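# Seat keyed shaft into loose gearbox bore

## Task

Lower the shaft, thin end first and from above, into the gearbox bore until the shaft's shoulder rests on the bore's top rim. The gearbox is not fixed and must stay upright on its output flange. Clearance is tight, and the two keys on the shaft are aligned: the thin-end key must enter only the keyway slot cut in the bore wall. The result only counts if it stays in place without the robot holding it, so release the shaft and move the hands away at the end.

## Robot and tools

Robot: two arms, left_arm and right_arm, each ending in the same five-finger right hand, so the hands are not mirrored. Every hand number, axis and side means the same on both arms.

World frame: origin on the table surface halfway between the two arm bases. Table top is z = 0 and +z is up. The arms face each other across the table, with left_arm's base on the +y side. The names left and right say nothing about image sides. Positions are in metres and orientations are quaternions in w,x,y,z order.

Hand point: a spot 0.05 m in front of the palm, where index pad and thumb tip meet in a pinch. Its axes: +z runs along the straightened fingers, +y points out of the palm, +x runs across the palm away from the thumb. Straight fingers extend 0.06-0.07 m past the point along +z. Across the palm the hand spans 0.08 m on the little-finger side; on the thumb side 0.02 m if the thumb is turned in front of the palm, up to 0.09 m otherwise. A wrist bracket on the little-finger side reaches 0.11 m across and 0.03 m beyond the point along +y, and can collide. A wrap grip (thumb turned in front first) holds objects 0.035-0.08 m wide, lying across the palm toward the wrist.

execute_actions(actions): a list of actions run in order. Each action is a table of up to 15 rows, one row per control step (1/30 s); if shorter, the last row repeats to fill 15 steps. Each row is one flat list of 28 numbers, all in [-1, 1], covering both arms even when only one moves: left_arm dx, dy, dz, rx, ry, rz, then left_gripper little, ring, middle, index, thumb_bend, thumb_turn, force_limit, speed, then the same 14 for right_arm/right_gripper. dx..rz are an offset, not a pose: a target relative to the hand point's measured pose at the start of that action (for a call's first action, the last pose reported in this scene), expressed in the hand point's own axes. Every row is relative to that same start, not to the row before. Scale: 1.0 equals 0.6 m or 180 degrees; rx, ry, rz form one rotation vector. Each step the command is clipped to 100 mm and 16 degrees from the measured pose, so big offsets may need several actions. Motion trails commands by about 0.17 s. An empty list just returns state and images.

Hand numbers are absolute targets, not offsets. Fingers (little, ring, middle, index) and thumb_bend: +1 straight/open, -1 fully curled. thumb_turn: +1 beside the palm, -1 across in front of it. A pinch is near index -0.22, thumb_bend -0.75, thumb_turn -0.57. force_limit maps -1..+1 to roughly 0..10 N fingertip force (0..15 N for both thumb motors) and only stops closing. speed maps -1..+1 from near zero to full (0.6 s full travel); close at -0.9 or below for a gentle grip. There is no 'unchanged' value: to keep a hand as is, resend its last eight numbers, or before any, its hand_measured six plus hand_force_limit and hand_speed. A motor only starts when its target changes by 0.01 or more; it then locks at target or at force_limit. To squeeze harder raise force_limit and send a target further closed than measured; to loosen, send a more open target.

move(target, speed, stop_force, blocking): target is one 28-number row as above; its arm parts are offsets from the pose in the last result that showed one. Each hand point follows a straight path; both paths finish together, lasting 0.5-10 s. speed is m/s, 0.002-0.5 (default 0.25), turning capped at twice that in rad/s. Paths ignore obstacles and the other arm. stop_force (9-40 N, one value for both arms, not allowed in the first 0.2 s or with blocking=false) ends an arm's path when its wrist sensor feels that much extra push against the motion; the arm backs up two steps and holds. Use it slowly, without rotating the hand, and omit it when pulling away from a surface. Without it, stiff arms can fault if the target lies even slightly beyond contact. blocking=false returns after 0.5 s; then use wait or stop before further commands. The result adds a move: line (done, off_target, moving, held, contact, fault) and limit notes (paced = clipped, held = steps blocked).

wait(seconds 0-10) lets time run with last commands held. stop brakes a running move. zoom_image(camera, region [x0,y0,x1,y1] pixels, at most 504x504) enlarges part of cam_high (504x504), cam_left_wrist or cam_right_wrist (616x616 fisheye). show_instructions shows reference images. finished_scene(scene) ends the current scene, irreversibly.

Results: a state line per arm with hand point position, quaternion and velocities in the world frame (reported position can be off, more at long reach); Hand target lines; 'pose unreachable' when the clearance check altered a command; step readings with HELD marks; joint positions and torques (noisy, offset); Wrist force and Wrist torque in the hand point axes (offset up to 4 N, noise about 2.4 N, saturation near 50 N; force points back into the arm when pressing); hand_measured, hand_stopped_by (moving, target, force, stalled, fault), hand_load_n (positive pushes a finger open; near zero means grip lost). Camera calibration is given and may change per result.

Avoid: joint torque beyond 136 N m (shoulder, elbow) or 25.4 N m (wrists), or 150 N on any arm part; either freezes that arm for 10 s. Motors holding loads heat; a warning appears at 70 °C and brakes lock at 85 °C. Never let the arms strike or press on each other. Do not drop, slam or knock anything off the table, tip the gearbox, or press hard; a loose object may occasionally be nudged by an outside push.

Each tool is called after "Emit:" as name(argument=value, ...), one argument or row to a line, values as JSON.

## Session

Emit:
execute_actions(
  actions=[],
)

Scene clock: 0.00 s.
left_arm: end_effector_position=(+0.2520, +0.4687, +0.4899) hand_measured=(+1.000, +1.000, +1.000, +1.000, +1.000, +1.000) hand_load_n=(+0.0, +0.0, +0.0, +0.0, +0.0, +0.0) hand_stopped_by=(target, target, target, target, target, target) hand_force_limit=0.00 hand_speed=-0.80 end_effector_quat_wxyz=(+0.017, +0.294, +0.956, -0.007) end_effector_velocity=(+0.000, -0.000, -0.000) end_effector_angular_velocity=(-0.001, -0.001, +0.001) | right_arm: end_effector_position=(+0.0564, -0.2479, +0.4804) hand_measured=(+1.000, +1.000, +1.000, +1.000, +1.000, +1.000) hand_load_n=(+0.0, +0.0, +0.0, +0.0, +0.0, +0.0) hand_stopped_by=(target, target, target, target, target, target) hand_force_limit=0.00 hand_speed=-0.80 end_effector_quat_wxyz=(+0.006, -0.376, +0.926, -0.011) end_effector_velocity=(-0.000, -0.000, -0.000) end_effector_angular_velocity=(-0.001, +0.000, +0.000)
Joint positions: left_arm=[ 0.569 -1.742  1.318  1.958  1.562 -1.873] | right_arm=[-1.185 -1.741  1.344  1.957  1.594 -1.884]
Joint velocities: left_arm=[ 0.     0.001 -0.001 -0.002  0.    -0.001] | right_arm=[ 0.     0.     0.     0.     0.001 -0.   ]
Joint torques (N m, as the arm reports them, + toward a larger angle): no reading
Motor temperatures (°C, as the motors report them): left_arm=[27 27 28 32 35 31] | right_arm=[28 27 27 30 35 33]
Wrist force (N, on the end effector, along its own x y z axes, offset not removed): no reading
Wrist torque (N m, same axes, about the end effector's origin, offset not removed): no reading
Hand target (left_arm): +0.252, +0.469, +0.490; +0.017, +0.294, +0.956, -0.007
Hand target (right_arm): +0.056, -0.248, +0.480; +0.006, -0.376, +0.926, -0.011
camera_calibration (this result's frames):
cam_left_wrist: T_world_to_cam=[[0.646283, 0.762528, 0.0295016, -0.535051], [0.598602, -0.530567, 0.600145, -0.204124], [0.47328, -0.370204, -0.799347, 0.573802], [0, 0, 0, 1]] pos_world=[0.196415, 0.512114, 0.596956]
cam_right_wrist: T_world_to_cam=[[-0.582122, 0.812924, -0.0170053, 0.242989], [0.681069, 0.498914, 0.535938, -0.165214], [0.444161, 0.300399, -0.844086, 0.58368], [0, 0, 0, 1]] pos_world=[-0.00527624, -0.290441, 0.585353]

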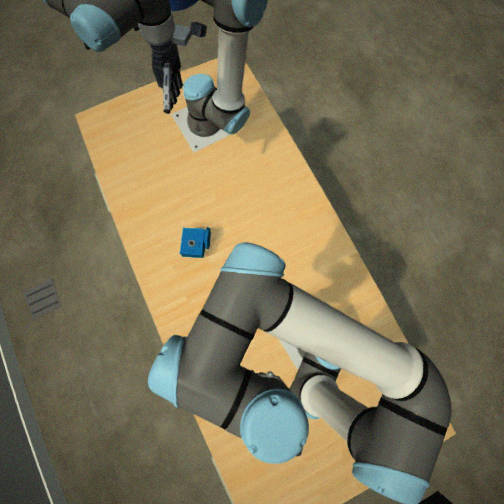

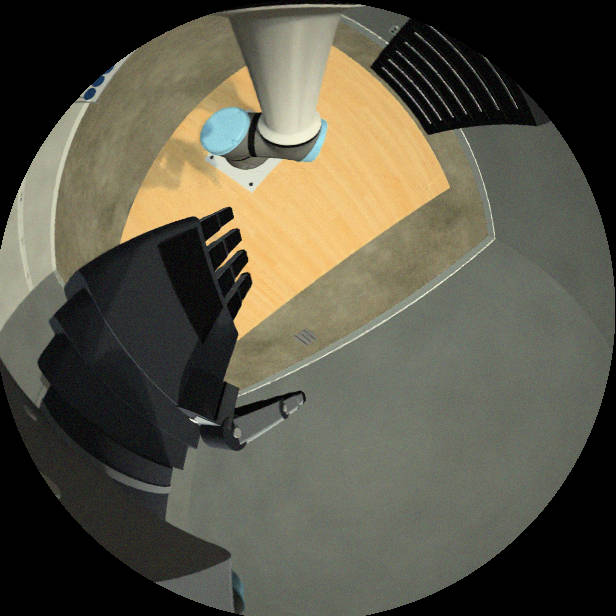

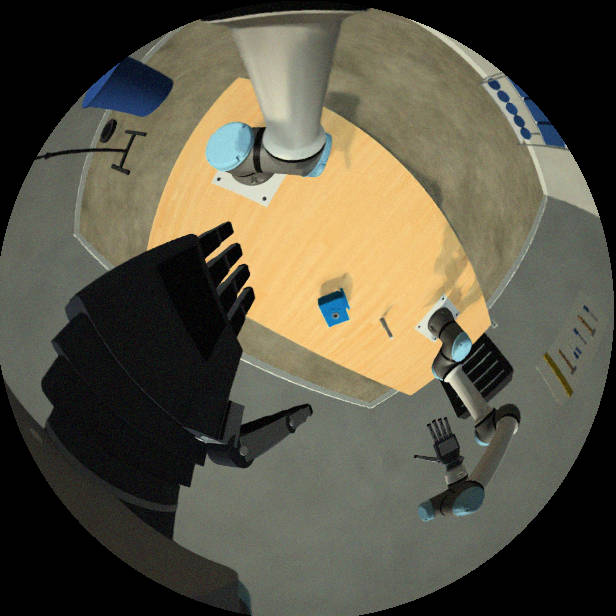

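Emit:
zoom_image(
  camera="cam_right_wrist",
  region=[310,280,410,350],
)

Emit:
zoom_image(
  camera="cam_high",
  region=[170,218,220,268],
)

Region (310, 280, 410, 350) of cam_right_wrist's 616x616 image, scaled by 5.040, with more detail than that image has; it fills the top 353 rows of this view, and the rest is white.

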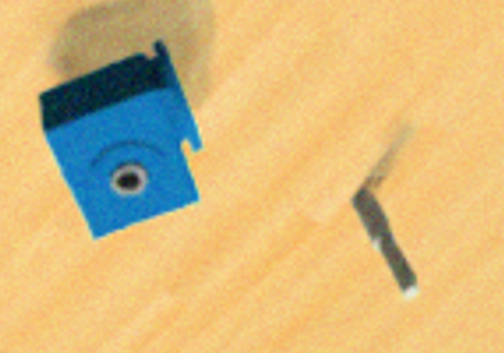

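Region (170, 218, 220, 268) of cam_high's 504x504 image, scaled by 10.080, with more detail than that image has.

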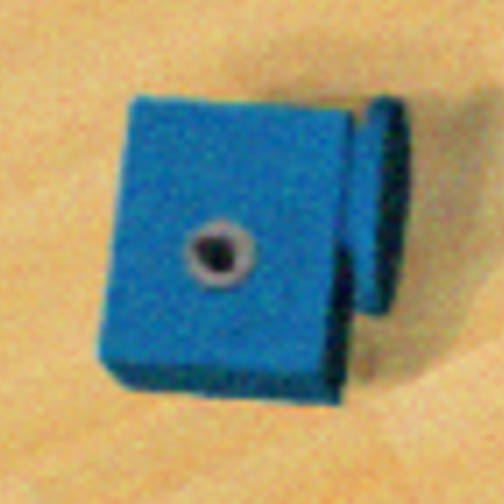

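Emit:
move(
  target=[-0.148,-0.605,0.45,0,0,0,1,1,0.35,0.35,-0.75,-0.9,0.8,0.3,0,0,0,0,0,0,1,1,1,1,1,1,0,-0.8],
  speed=0.4,
)

Scene clock: 2.83 s.
left_arm: end_effector_position=(+0.1286, +0.1130, +0.2239) hand_measured=(+1.000, +1.000, +0.350, +0.350, -0.750, -0.900) hand_load_n=(+0.0, +0.0, +0.0, +0.0, +0.0, +0.0) hand_stopped_by=(target, target, target, target, target, target) hand_force_limit=0.80 hand_speed=0.30 end_effector_quat_wxyz=(+0.017, +0.294, +0.956, -0.007) end_effector_velocity=(+0.001, -0.001, -0.000) end_effector_angular_velocity=(+0.001, -0.000, -0.000) | right_arm: end_effector_position=(+0.0564, -0.2479, +0.4804) hand_measured=(+1.000, +1.000, +1.000, +1.000, +1.000, +1.000) hand_load_n=(+0.0, +0.0, +0.0, +0.0, +0.0, +0.0) hand_stopped_by=(target, target, target, target, target, target) hand_force_limit=0.00 hand_speed=-0.80 end_effector_quat_wxyz=(+0.006, -0.376, +0.926, -0.011) end_effector_velocity=(+0.000, -0.000, +0.000) end_effector_angular_velocity=(-0.000, -0.001, -0.000)
Joint positions: left_arm=[-0.191 -1.269  1.508  1.31   1.541 -2.633] | right_arm=[-1.185 -1.741  1.344  1.957  1.594 -1.884]
Joint velocities: left_arm=[ 0.001  0.003 -0.002  0.    -0.     0.002] | right_arm=[-0. -0. -0.  0.  0.  0.]
Joint torques (N m, as the arm reports them, + toward a larger angle): left_arm=[ -4.96 -25.03 -27.71   0.18  -0.81  -1.35] | right_arm=[ -0.82  -7.31 -18.65   2.54   0.1    0.22]
Motor temperatures (°C, as the motors report them): left_arm=[27 27 28 32 35 31] | right_arm=[28 27 27 30 35 33]
Wrist force (N, on the end effector, along its own x y z axes, offset not removed): left_arm=[-4.3 -0.3 -0.3] | right_arm=[0.3 0.6 2.6]
Wrist torque (N m, same axes, about the end effector's origin, offset not removed): left_arm=[-0.02 0.61 -0.14] | right_arm=[-0.23 -0.13 0.29]
Hand target (left_arm): +0.129, +0.113, +0.224; +0.017, +0.294, +0.956, -0.007
Hand target (right_arm): +0.056, -0.248, +0.480; +0.006, -0.376, +0.926, -0.011
Off the commanded pose (left_arm): 0.001 m, 0 deg.
Off the commanded pose (right_arm): 0.000 m, 0 deg.
move: done
camera_calibration (this result's frames):
cam_left_wrist: T_world_to_cam=[[0.646386, 0.762492, 0.0281169, -0.175938], [0.59954, -0.53035, 0.5994, -0.159381], [0.47195, -0.370587, -0.799956, 0.288267], [0, 0, 0, 1]] pos_world=[0.0732313, 0.156452, 0.331081]
cam_right_wrist: T_world_to_cam=[[-0.582122, 0.812924, -0.0170051, 0.242989], [0.68107, 0.498914, 0.535938, -0.165214], [0.444161, 0.300399, -0.844086, 0.58368], [0, 0, 0, 1]] pos_world=[-0.00527622, -0.290441, 0.585353]

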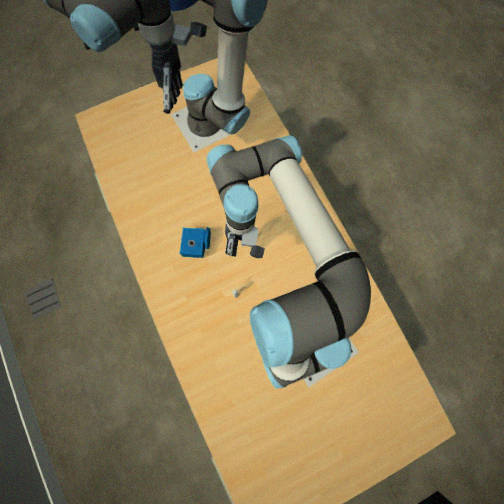

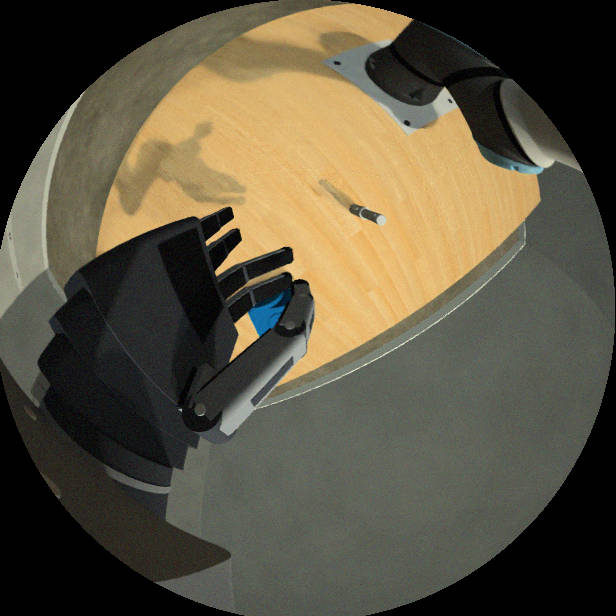

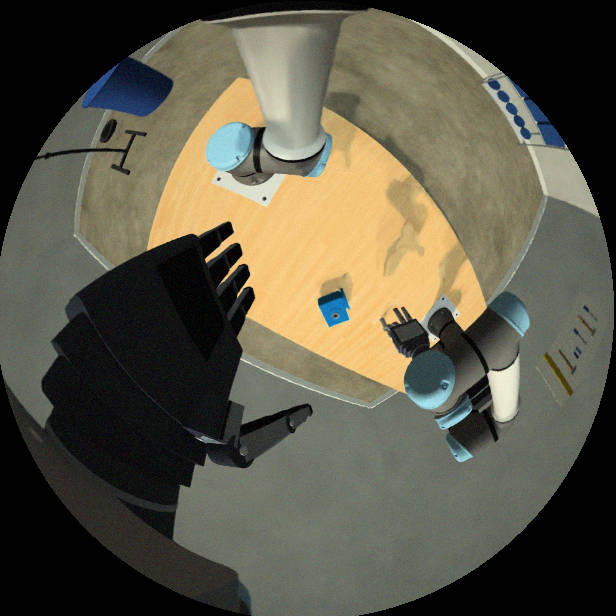

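Emit:
zoom_image(
  camera="cam_left_wrist",
  region=[342,192,392,232],
)

Emit:
zoom_image(
  camera="cam_high",
  region=[222,277,252,307],
)

Region (342, 192, 392, 232) of cam_left_wrist's 616x616 image, scaled by 10.080, with more detail than that image has; it fills the top 403 rows of this view, and the rest is white.

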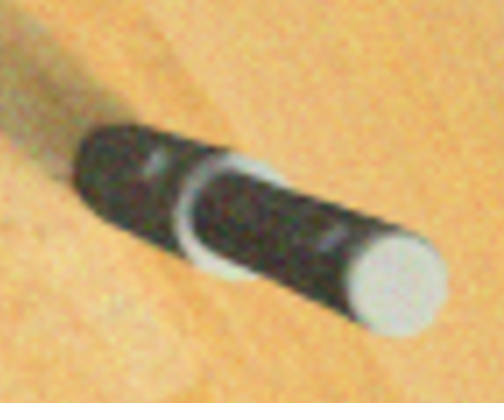

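Region (222, 277, 252, 307) of cam_high's 504x504 image, scaled by 16.800, with more detail than that image has.

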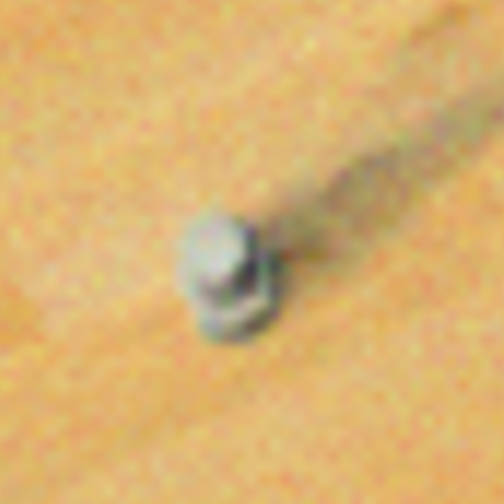

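Emit:
move(
  target=[-0.18,0.386,-0.03,0,-0.5,0,-1,-1,-1,-1,1,1,0,0.5,-0.2,0.15,0.2,0,-0.5,0,1,1,0.35,0.35,-0.75,-0.9,0.8,0.3],
  speed=0.4,
)

Emit:
move(
  target=[0,0,0,0.23,0,0,-1,-1,-1,-1,1,1,0,0.5,0.2,0.05,0.15,-0.167,0,0,1,1,0.35,0.35,-0.75,-0.9,0.8,0.3],
  speed=0.4,
)

Emit:
move(
  target=[0,0,0,0,0,0,-1,-1,-1,-1,1,1,0,0.5,0,0,0,0,0,-0.98,1,1,0.35,0.35,-0.75,-0.9,0.8,0.3],
  speed=0.5,
)

Scene clock: 6.33 s.
left_arm: end_effector_position=(+0.3477, +0.2443, +0.2455) hand_measured=(-1.000, -1.000, -1.000, -1.000, +1.000, +1.000) hand_load_n=(+0.0, +0.0, +0.0, +0.0, +0.0, +0.0) hand_stopped_by=(target, target, target, target, target, target) hand_force_limit=0.00 hand_speed=0.50 end_effector_quat_wxyz=(+0.687, +0.203, +0.664, -0.213) end_effector_velocity=(+0.000, -0.001, -0.001) end_effector_angular_velocity=(-0.003, -0.008, -0.003) | right_arm: end_effector_position=(+0.0822, -0.1015, +0.3584) hand_measured=(+1.000, +1.000, +0.350, +0.350, -0.750, -0.900) hand_load_n=(+0.0, +0.0, +0.0, +0.0, +0.0, +0.0) hand_stopped_by=(target, target, target, target, target, target) hand_force_limit=0.80 hand_speed=0.30 end_effector_quat_wxyz=(+0.659, -0.274, +0.650, +0.259) end_effector_velocity=(+0.000, -0.000, -0.000) end_effector_angular_velocity=(-0.000, -0.000, -0.002)
Joint positions: left_arm=[-0.05  -1.852  2.595 -0.802  0.651 -1.528] | right_arm=[-0.763 -2.184  2.395 -0.215  1.678 -1.596]
Joint velocities: left_arm=[ 0.004  0.008  0.006 -0.027  0.008  0.012] | right_arm=[ 0.002  0.001  0.    -0.002  0.003 -0.   ]
Joint torques (N m, as the arm reports them, + toward a larger angle): left_arm=[14.64  3.39 -7.19 -3.04  1.71  1.93] | right_arm=[ 12.23  11.84 -12.9   -3.13   2.94  -1.56]
Motor temperatures (°C, as the motors report them): left_arm=[27 27 28 32 35 31] | right_arm=[28 27 27 30 35 33]
Wrist force (N, on the end effector, along its own x y z axes, offset not removed): left_arm=[-5.1 0.7 2.4] | right_arm=[0.9 -1.0 0.9]
Wrist torque (N m, same axes, about the end effector's origin, offset not removed): left_arm=[0.05 0.52 -0.25] | right_arm=[-0.23 -0.04 0.22]
Hand target (left_arm): +0.348, +0.244, +0.245; +0.687, +0.203, +0.664, -0.213
Hand target (right_arm): +0.082, -0.102, +0.358; +0.659, -0.274, +0.650, +0.259
Off the commanded pose (left_arm): 0.001 m, 0 deg.
Off the commanded pose (right_arm): 0.000 m, 0 deg.
move: done
camera_calibration (this result's frames):
cam_left_wrist: T_world_to_cam=[[0.533411, 0.839737, 0.10156, -0.41596], [-0.55139, 0.254149, 0.794593, -0.0734434], [0.641438, -0.479843, 0.598588, -0.124795], [0, 0, 0, 1]] pos_world=[0.26143, 0.308081, 0.175303]
cam_right_wrist: T_world_to_cam=[[-0.698535, 0.704671, 0.124448, 0.0848399], [-0.304728, -0.450294, 0.839271, -0.314443], [0.647448, 0.548338, 0.529279, -0.0584636], [0, 0, 0, 1]] pos_world=[0.00129626, -0.169318, 0.284288]

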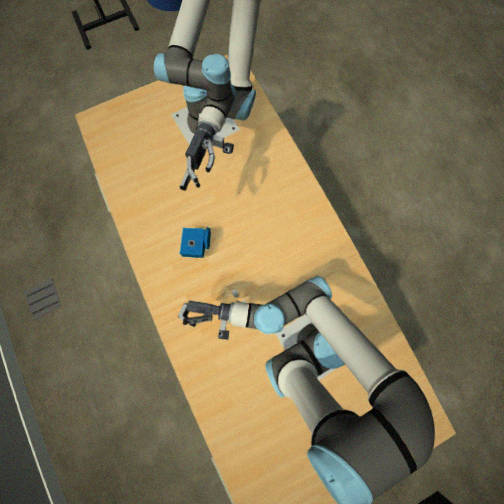

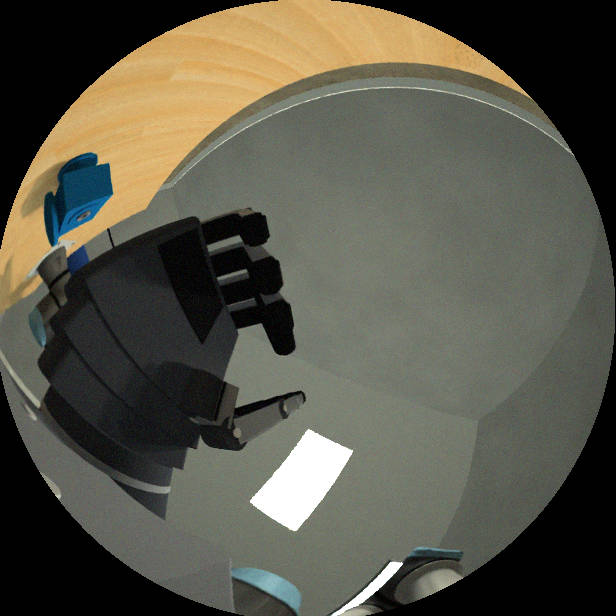

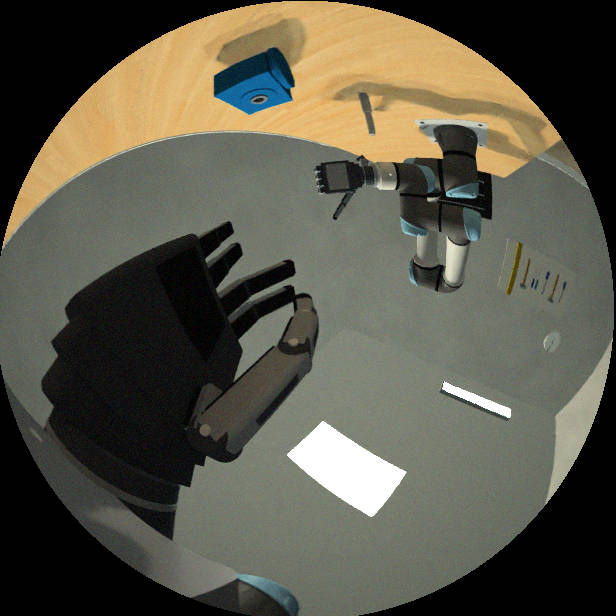

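Scene clock: 7.93 s.
left_arm: end_effector_position=(+0.3475, +0.2443, +0.2459) hand_measured=(-1.000, -1.000, -1.000, -1.000, +1.000, +1.000) hand_load_n=(+0.0, +0.0, +0.0, +0.0, +0.0, +0.0) hand_stopped_by=(target, target, target, target, target, target) hand_force_limit=0.00 hand_speed=0.50 end_effector_quat_wxyz=(+0.571, +0.433, +0.546, -0.434) end_effector_velocity=(+0.000, -0.001, +0.001) end_effector_angular_velocity=(-0.002, -0.000, -0.008) | right_arm: end_effector_position=(+0.1284, -0.0192, +0.2381) hand_measured=(+1.000, +1.000, +0.350, +0.350, -0.750, -0.900) hand_load_n=(+0.0, +0.0, +0.0, +0.0, +0.0, +0.0) hand_stopped_by=(target, target, target, target, target, target) hand_force_limit=0.80 hand_speed=0.30 end_effector_quat_wxyz=(+0.565, -0.436, +0.561, +0.419) end_effector_velocity=(+0.000, +0.001, +0.000) end_effector_angular_velocity=(+0.001, -0.002, +0.001)
Joint positions: left_arm=[ 0.814 -1.693  2.481 -0.825  2.236 -1.571] | right_arm=[-1.156 -1.632  2.412 -0.766  0.76  -1.604]
Joint velocities: left_arm=[ 0.005  0.004 -0.006 -0.001  0.014 -0.003] | right_arm=[ 0.001  0.002 -0.002 -0.003  0.001  0.001]
Joint torques (N m, as the arm reports them, + toward a larger angle): left_arm=[ 13.43  -5.4  -24.92  -3.56   1.48   1.9 ] | right_arm=[ 12.19  -4.17 -28.08  -2.58  -3.     2.  ]
Motor temperatures (°C, as the motors report them): left_arm=[27 27 28 32 35 31] | right_arm=[28 27 27 30 35 33]
Wrist force (N, on the end effector, along its own x y z axes, offset not removed): left_arm=[-0.2 1.0 0.3] | right_arm=[-2.9 -3.0 1.3]
Wrist torque (N m, same axes, about the end effector's origin, offset not removed): left_arm=[0.42 0.04 0.09] | right_arm=[-0.66 0.54 -0.01]
Hand target (left_arm): +0.347, +0.244, +0.246; +0.571, +0.433, +0.546, -0.434
Hand target (right_arm): +0.128, -0.019, +0.238; +0.565, -0.436, +0.561, +0.419
Off the commanded pose (left_arm): 0.000 m, 0 deg.
Off the commanded pose (right_arm): 0.000 m, 0 deg.
move: done
camera_calibration (this result's frames):
cam_left_wrist: T_world_to_cam=[[0.952462, 0.27651, 0.127897, -0.430313], [-0.264921, 0.544413, 0.795884, -0.244595], [0.150441, -0.791932, 0.591786, 0.123602], [0, 0, 0, 1]] pos_world=[0.326464, 0.350031, 0.176559]
cam_right_wrist: T_world_to_cam=[[-0.956758, 0.261812, 0.126763, 0.0981584], [-0.0334933, -0.532039, 0.846057, -0.20032], [0.28895, 0.805227, 0.517801, -0.0161427], [0, 0, 0, 1]] pos_world=[0.0918689, -0.119278, 0.165398]

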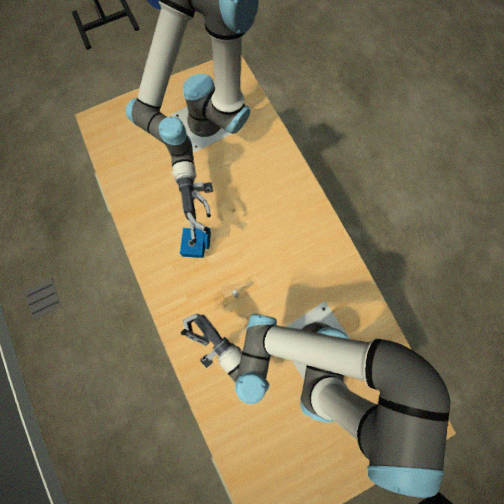

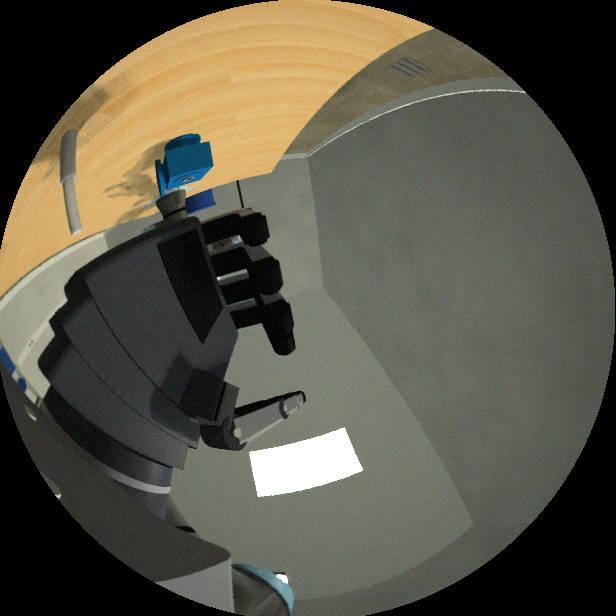

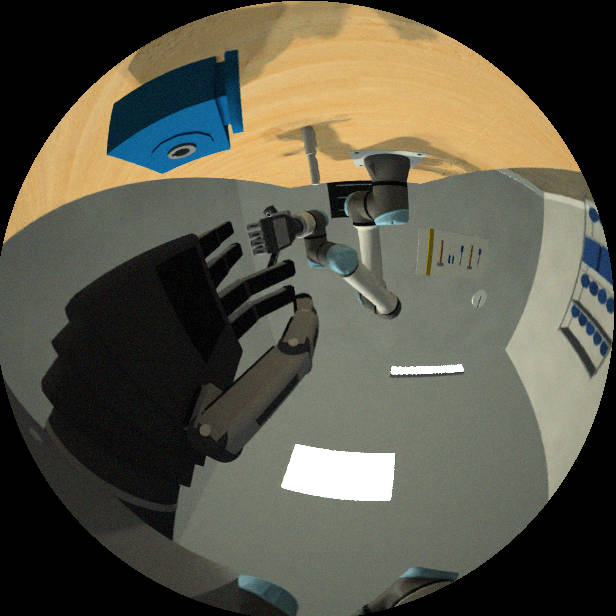

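Scene clock: 11.60 s.
left_arm: end_effector_position=(+0.3475, +0.2443, +0.2459) hand_measured=(-1.000, -1.000, -1.000, -1.000, +1.000, +1.000) hand_load_n=(+0.0, +0.0, +0.0, +0.0, +0.0, +0.0) hand_stopped_by=(target, target, target, target, target, target) hand_force_limit=0.00 hand_speed=0.50 end_effector_quat_wxyz=(+0.571, +0.433, +0.546, -0.434) end_effector_velocity=(+0.000, +0.000, -0.001) end_effector_angular_velocity=(+0.001, -0.000, +0.001) | right_arm: end_effector_position=(+0.1282, -0.0191, +0.2378) hand_measured=(+1.000, +1.000, +0.350, +0.350, -0.750, -0.900) hand_load_n=(+0.0, +0.0, +0.0, +0.0, +0.0, +0.0) hand_stopped_by=(target, target, target, target, target, target) hand_force_limit=0.80 hand_speed=0.30 end_effector_quat_wxyz=(-0.436, +0.575, +0.418, +0.552) end_effector_velocity=(+0.000, -0.000, -0.000) end_effector_angular_velocity=(-0.002, -0.007, -0.001)
Joint positions: left_arm=[ 0.814 -1.693  2.481 -0.825  2.236 -1.571] | right_arm=[-0.748 -1.802  2.346 -0.532  1.168 -4.677]
Joint velocities: left_arm=[ 0.001  0.002 -0.    -0.001 -0.001  0.001] | right_arm=[ 0.001  0.001  0.001 -0.003  0.003 -0.007]
Joint torques (N m, as the arm reports them, + toward a larger angle): left_arm=[-12.43 -17.71  -7.6    0.71  -1.72   1.87] | right_arm=[ 11.41   0.42 -10.08  -2.79   2.71  -1.76]
Motor temperatures (°C, as the motors report them): left_arm=[27 27 28 32 35 31] | right_arm=[28 27 27 30 35 33]
Wrist force (N, on the end effector, along its own x y z axes, offset not removed): left_arm=[-0.9 -0.1 2.5] | right_arm=[-1.7 -0.7 1.1]
Wrist torque (N m, same axes, about the end effector's origin, offset not removed): left_arm=[0.02 0.02 0.08] | right_arm=[-0.30 0.29 0.08]
Hand target (left_arm): +0.347, +0.244, +0.246; +0.571, +0.433, +0.546, -0.434
Hand target (right_arm): +0.128, -0.019, +0.238; -0.436, +0.575, +0.418, +0.552
Off the commanded pose (left_arm): 0.000 m, 0 deg.
Off the commanded pose (right_arm): 0.000 m, 0 deg.
move: done
camera_calibration (this result's frames):
cam_left_wrist: T_world_to_cam=[[0.952462, 0.27651, 0.127897, -0.430313], [-0.264921, 0.544413, 0.795884, -0.244595], [0.150441, -0.791932, 0.591786, 0.123602], [0, 0, 0, 1]] pos_world=[0.326464, 0.350031, 0.176559]
cam_right_wrist: T_world_to_cam=[[0.943058, -0.273842, -0.188819, -0.0807862], [-0.303189, -0.474183, -0.826575, 0.233388], [0.136816, 0.836756, -0.530208, 0.25332], [0, 0, 0, 1]] pos_world=[0.112288, -0.123421, 0.311971]

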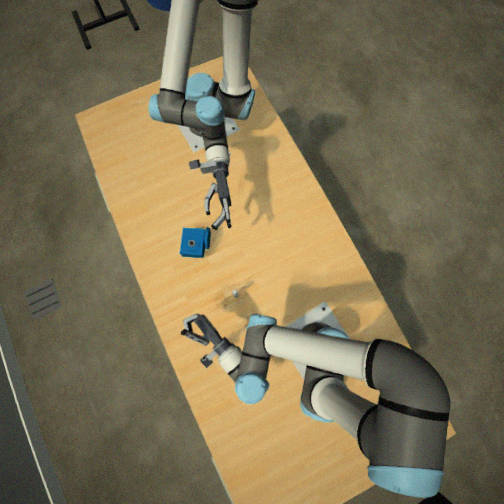

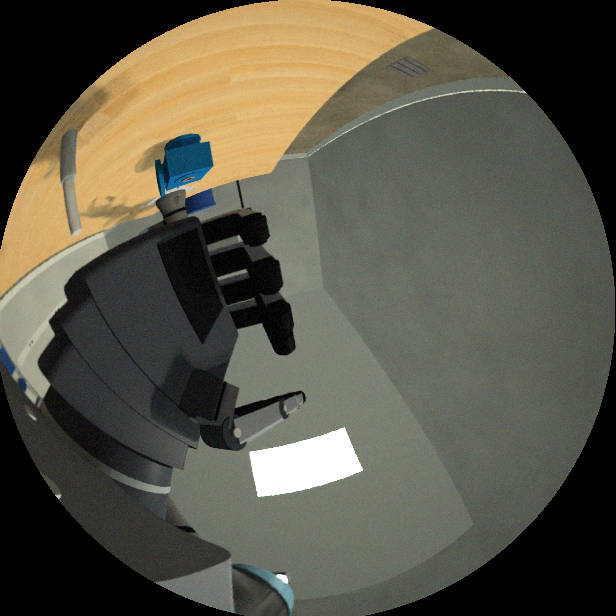

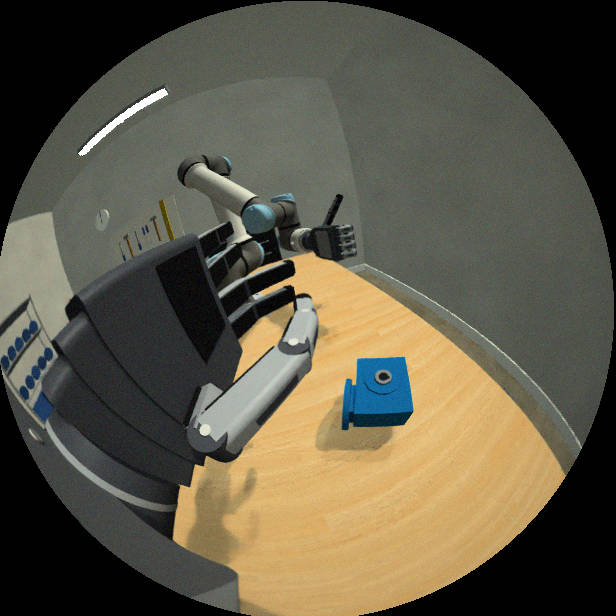

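Emit:
execute_actions(
  actions=[],
)

Scene clock: 12.07 s.
left_arm: end_effector_position=(+0.3475, +0.2443, +0.2459) hand_measured=(-1.000, -1.000, -1.000, -1.000, +1.000, +1.000) hand_load_n=(+0.0, +0.0, +0.0, +0.0, +0.0, +0.0) hand_stopped_by=(target, target, target, target, target, target) hand_force_limit=0.00 hand_speed=0.50 end_effector_quat_wxyz=(+0.571, +0.433, +0.546, -0.434) end_effector_velocity=(+0.001, -0.000, +0.001) end_effector_angular_velocity=(-0.001, -0.001, +0.000) | right_arm: end_effector_position=(+0.1282, -0.0191, +0.2378) hand_measured=(+1.000, +1.000, +0.350, +0.350, -0.750, -0.900) hand_load_n=(+0.0, +0.0, +0.0, +0.0, +0.0, +0.0) hand_stopped_by=(target, target, target, target, target, target) hand_force_limit=0.80 hand_speed=0.30 end_effector_quat_wxyz=(-0.436, +0.575, +0.418, +0.552) end_effector_velocity=(-0.000, +0.000, +0.000) end_effector_angular_velocity=(+0.001, -0.000, +0.000)
Joint positions: left_arm=[ 0.814 -1.693  2.481 -0.825  2.236 -1.571] | right_arm=[-0.748 -1.802  2.346 -0.533  1.168 -4.677]
Joint velocities: left_arm=[ 0.    -0.    -0.002 -0.001 -0.    -0.001] | right_arm=[ 0.     0.     0.    -0.001  0.     0.   ]
Joint torques (N m, as the arm reports them, + toward a larger angle): left_arm=[-12.46 -18.28  -7.3    0.54  -1.75   1.75] | right_arm=[ 11.96  -0.09 -10.38  -2.98   2.74  -1.63]
Motor temperatures (°C, as the motors report them): left_arm=[27 27 28 32 35 31] | right_arm=[28 27 27 30 35 33]
Wrist force (N, on the end effector, along its own x y z axes, offset not removed): left_arm=[-2.1 2.0 1.2] | right_arm=[-0.8 -1.9 3.5]
Wrist torque (N m, same axes, about the end effector's origin, offset not removed): left_arm=[0.27 0.17 -0.05] | right_arm=[-0.53 0.20 0.12]
Hand target (left_arm): +0.347, +0.244, +0.246; +0.571, +0.433, +0.546, -0.434
Hand target (right_arm): +0.128, -0.019, +0.238; -0.436, +0.575, +0.418, +0.552
Off the commanded pose (left_arm): 0.000 m, 0 deg.
Off the commanded pose (right_arm): 0.000 m, 0 deg.
camera_calibration (this result's frames):
cam_left_wrist: T_world_to_cam=[[0.952462, 0.27651, 0.127897, -0.430313], [-0.264921, 0.544413, 0.795884, -0.244595], [0.150441, -0.791932, 0.591786, 0.123602], [0, 0, 0, 1]] pos_world=[0.326464, 0.350031, 0.176559]
cam_right_wrist: T_world_to_cam=[[0.943134, -0.273953, -0.188277, -0.0809371], [-0.302793, -0.47429, -0.826659, 0.23335], [0.137168, 0.836659, -0.53027, 0.253282], [0, 0, 0, 1]] pos_world=[0.112249, -0.123408, 0.31197]

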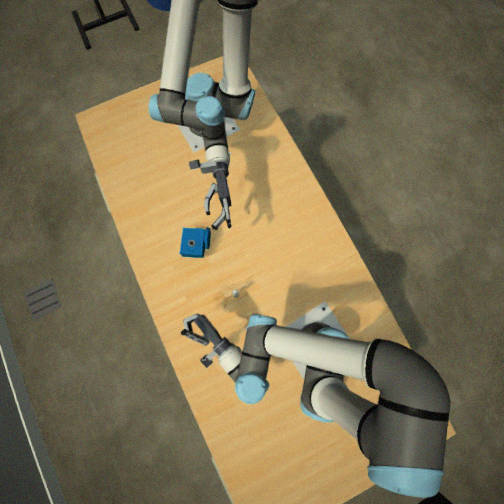

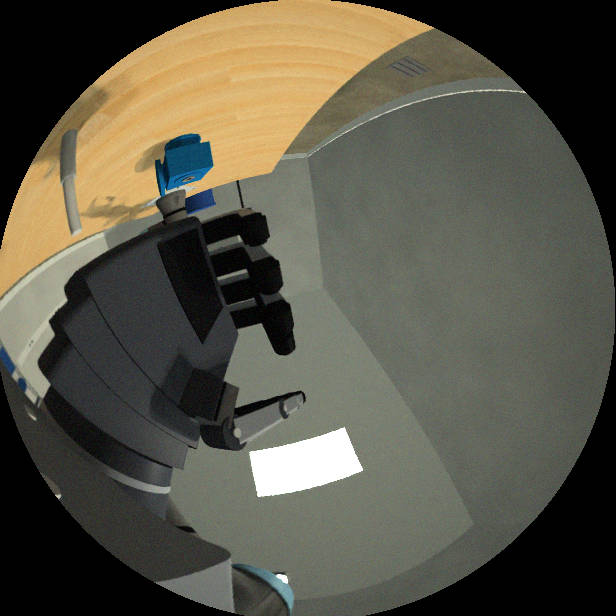

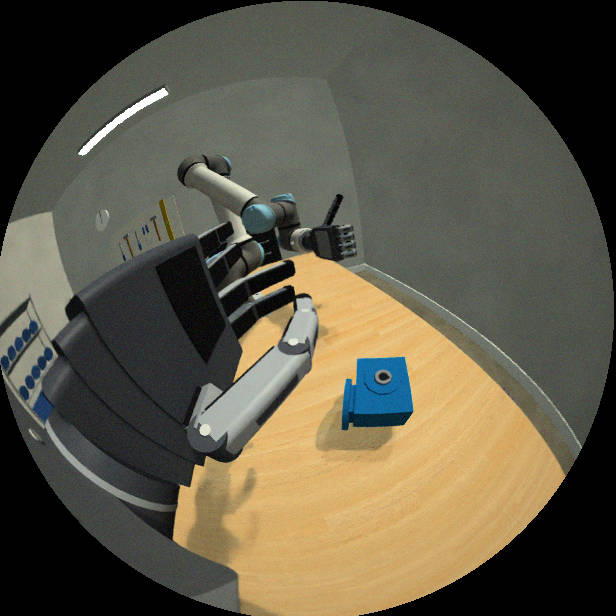

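Emit:
move(
  target=[0,0,0,0,0,0,-1,-1,-1,-1,1,1,0,0.5,-0.32,-0.1733,0.339,0,0.0035,-0.0127,1,1,0.35,0.35,-0.75,-0.9,0.8,0.3],
  speed=0.2,
)

Scene clock: 14.53 s.
left_arm: end_effector_position=(+0.3475, +0.2443, +0.2459) hand_measured=(-1.000, -1.000, -1.000, -1.000, +1.000, +1.000) hand_load_n=(+0.0, +0.0, +0.0, +0.0, +0.0, +0.0) hand_stopped_by=(target, target, target, target, target, target) hand_force_limit=0.00 hand_speed=0.50 end_effector_quat_wxyz=(+0.571, +0.433, +0.546, -0.434) end_effector_velocity=(+0.001, -0.001, +0.001) end_effector_angular_velocity=(-0.001, -0.000, +0.000) | right_arm: end_effector_position=(+0.0757, +0.2050, +0.0479) hand_measured=(+1.000, +1.000, +0.350, +0.350, -0.750, -0.900) hand_load_n=(+0.0, +0.0, +0.0, +0.0, +0.0, +0.0) hand_stopped_by=(target, target, target, target, target, target) hand_force_limit=0.80 hand_speed=0.30 end_effector_quat_wxyz=(-0.427, +0.563, +0.427, +0.564) end_effector_velocity=(+0.000, +0.001, -0.000) end_effector_angular_velocity=(+0.000, -0.001, -0.000)
Joint positions: left_arm=[ 0.814 -1.693  2.481 -0.825  2.236 -1.571] | right_arm=[-0.326 -0.929  1.905 -0.976  1.59  -4.713]
Joint velocities: left_arm=[ 0.     0.001 -0.002  0.     0.    -0.   ] | right_arm=[ 0.     0.003 -0.004  0.     0.    -0.001]
Joint torques (N m, as the arm reports them, + toward a larger angle): left_arm=[-12.89 -17.46  -7.7    0.74  -1.57   1.62] | right_arm=[ 12.1  -28.46 -25.23  -0.27   2.91  -1.56]
Motor temperatures (°C, as the motors report them): left_arm=[27 27 28 32 35 31] | right_arm=[28 27 27 30 35 33]
Wrist force (N, on the end effector, along its own x y z axes, offset not removed): left_arm=[-2.5 -1.5 1.1] | right_arm=[-2.9 -2.7 4.0]
Wrist torque (N m, same axes, about the end effector's origin, offset not removed): left_arm=[-0.31 0.34 -0.36] | right_arm=[-0.72 0.48 -0.14]
Hand target (left_arm): +0.347, +0.244, +0.246; +0.571, +0.433, +0.546, -0.434
Hand target (right_arm): +0.076, +0.205, +0.048; -0.427, +0.563, +0.427, +0.564
Off the commanded pose (left_arm): 0.000 m, 0 deg.
Off the commanded pose (right_arm): 0.000 m, 0 deg.
move: done
camera_calibration (this result's frames):
cam_left_wrist: T_world_to_cam=[[0.952462, 0.27651, 0.127897, -0.430313], [-0.264921, 0.544413, 0.795884, -0.244595], [0.150441, -0.791932, 0.591786, 0.123602], [0, 0, 0, 1]] pos_world=[0.326464, 0.350031, 0.176559]
cam_right_wrist: T_world_to_cam=[[0.950181, -0.274003, -0.14859, -0.00813946], [-0.267978, -0.47463, -0.8384, 0.164728], [0.159198, 0.83645, -0.524411, -0.029667], [0, 0, 0, 1]] pos_world=[0.0566004, 0.10077, 0.121341]

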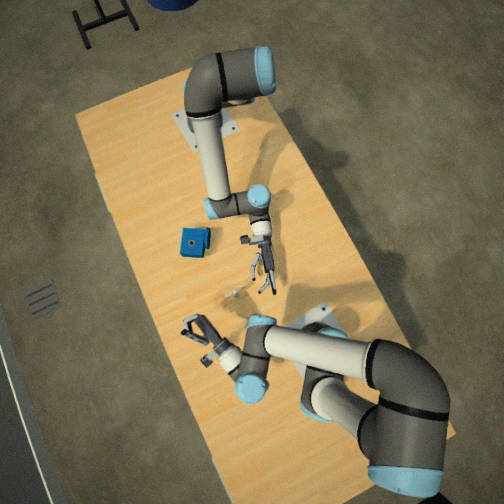

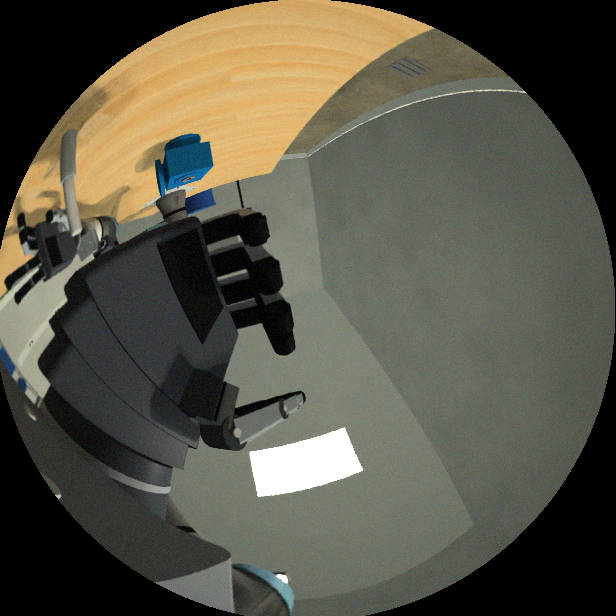

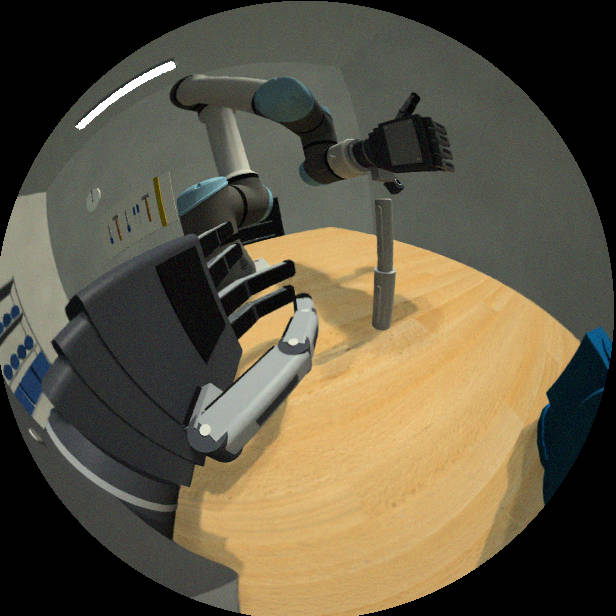

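Emit:
move(
  target=[0,0,0,0,0,0,-1,-1,-1,-1,1,1,0,0.5,-0.022,0.07,0.05,0,0,0,1,1,0.35,0.35,-0.75,-0.9,0.8,0.3],
  speed=0.08,
)

Emit:
zoom_image(
  camera="cam_right_wrist",
  region=[220,130,460,400],
)

Scene clock: 16.00 s.
left_arm: end_effector_position=(+0.3475, +0.2443, +0.2459) hand_measured=(-1.000, -1.000, -1.000, -1.000, +1.000, +1.000) hand_load_n=(+0.0, +0.0, +0.0, +0.0, +0.0, +0.0) hand_stopped_by=(target, target, target, target, target, target) hand_force_limit=0.00 hand_speed=0.50 end_effector_quat_wxyz=(+0.571, +0.433, +0.546, -0.434) end_effector_velocity=(-0.000, +0.000, -0.001) end_effector_angular_velocity=(+0.001, +0.001, -0.000) | right_arm: end_effector_position=(+0.1242, +0.2225, +0.0348) hand_measured=(+1.000, +1.000, +0.350, +0.350, -0.750, -0.900) hand_load_n=(+0.0, +0.0, +0.0, +0.0, +0.0, +0.0) hand_stopped_by=(target, target, target, target, target, target) hand_force_limit=0.80 hand_speed=0.30 end_effector_quat_wxyz=(-0.427, +0.563, +0.427, +0.564) end_effector_velocity=(+0.001, +0.000, -0.001) end_effector_angular_velocity=(-0.001, +0.000, -0.000)
Joint positions: left_arm=[ 0.814 -1.693  2.481 -0.825  2.236 -1.571] | right_arm=[-0.412 -0.875  1.846 -0.971  1.504 -4.713]
Joint velocities: left_arm=[ 0.     0.001  0.001 -0.     0.001  0.   ] | right_arm=[-0.001  0.001 -0.001  0.001 -0.001 -0.   ]
Joint torques (N m, as the arm reports them, + toward a larger angle): left_arm=[-12.76 -17.71  -7.71   0.55  -1.57   1.75] | right_arm=[-14.09 -30.64 -24.41  -0.24  -3.05   1.89]
Motor temperatures (°C, as the motors report them): left_arm=[27 27 28 32 35 31] | right_arm=[28 27 27 30 35 33]
Wrist force (N, on the end effector, along its own x y z axes, offset not removed): left_arm=[-0.7 0.8 1.0] | right_arm=[-1.4 -1.3 2.2]
Wrist torque (N m, same axes, about the end effector's origin, offset not removed): left_arm=[0.09 0.13 -0.11] | right_arm=[-0.30 0.16 0.21]
Hand target (left_arm): +0.347, +0.244, +0.246; +0.571, +0.433, +0.546, -0.434
Hand target (right_arm): +0.124, +0.223, +0.035; -0.427, +0.563, +0.427, +0.564
Off the commanded pose (left_arm): 0.000 m, 0 deg.
Off the commanded pose (right_arm): 0.000 m, 0 deg.
move: done
camera_calibration (this result's frames):
cam_left_wrist: T_world_to_cam=[[0.952462, 0.27651, 0.127897, -0.430313], [-0.264921, 0.544413, 0.795884, -0.244595], [0.150441, -0.791932, 0.591786, 0.123602], [0, 0, 0, 1]] pos_world=[0.326464, 0.350031, 0.176559]
cam_right_wrist: T_world_to_cam=[[0.950166, -0.274002, -0.148686, -0.0513839], [-0.268058, -0.474608, -0.838386, 0.175079], [0.159152, 0.836463, -0.524405, -0.0588646], [0, 0, 0, 1]] pos_world=[0.105123, 0.118252, 0.108275]

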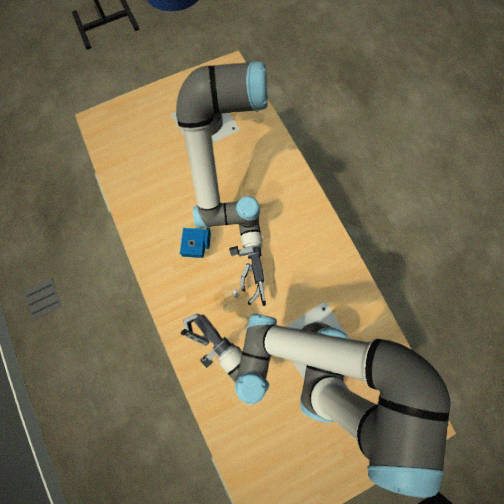

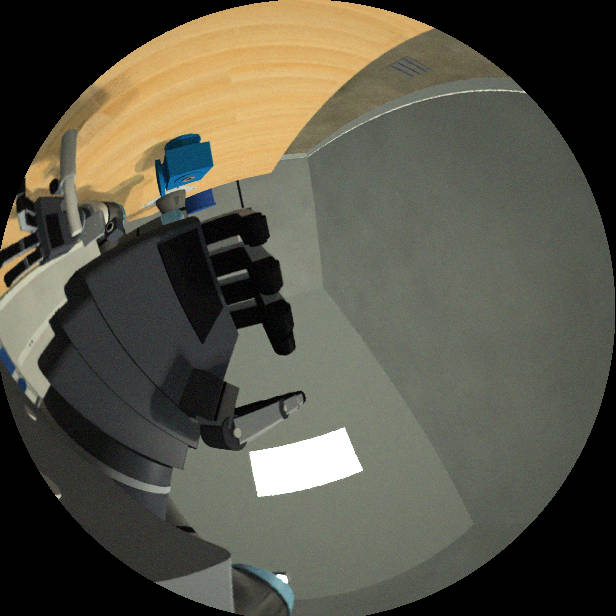

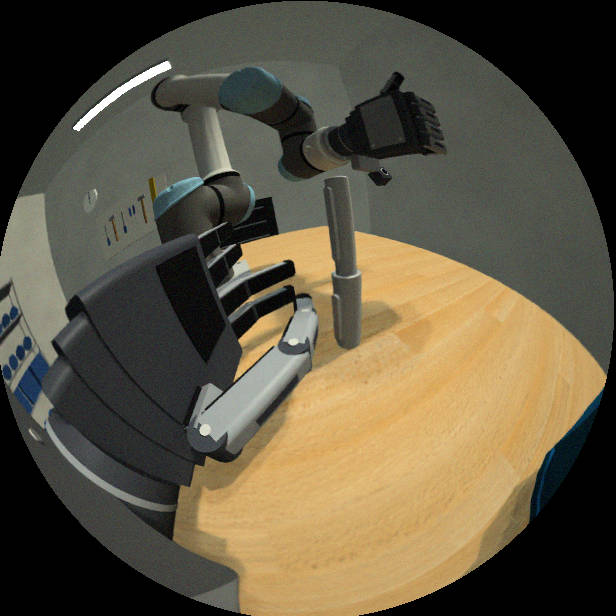

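Region (220, 130, 460, 400) of cam_right_wrist's 616x616 image, scaled by 1.867, with more detail than that image has.

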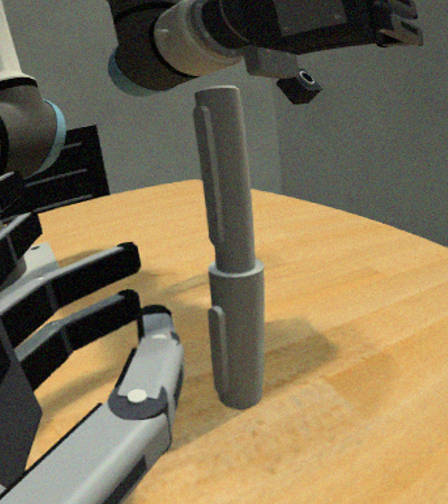

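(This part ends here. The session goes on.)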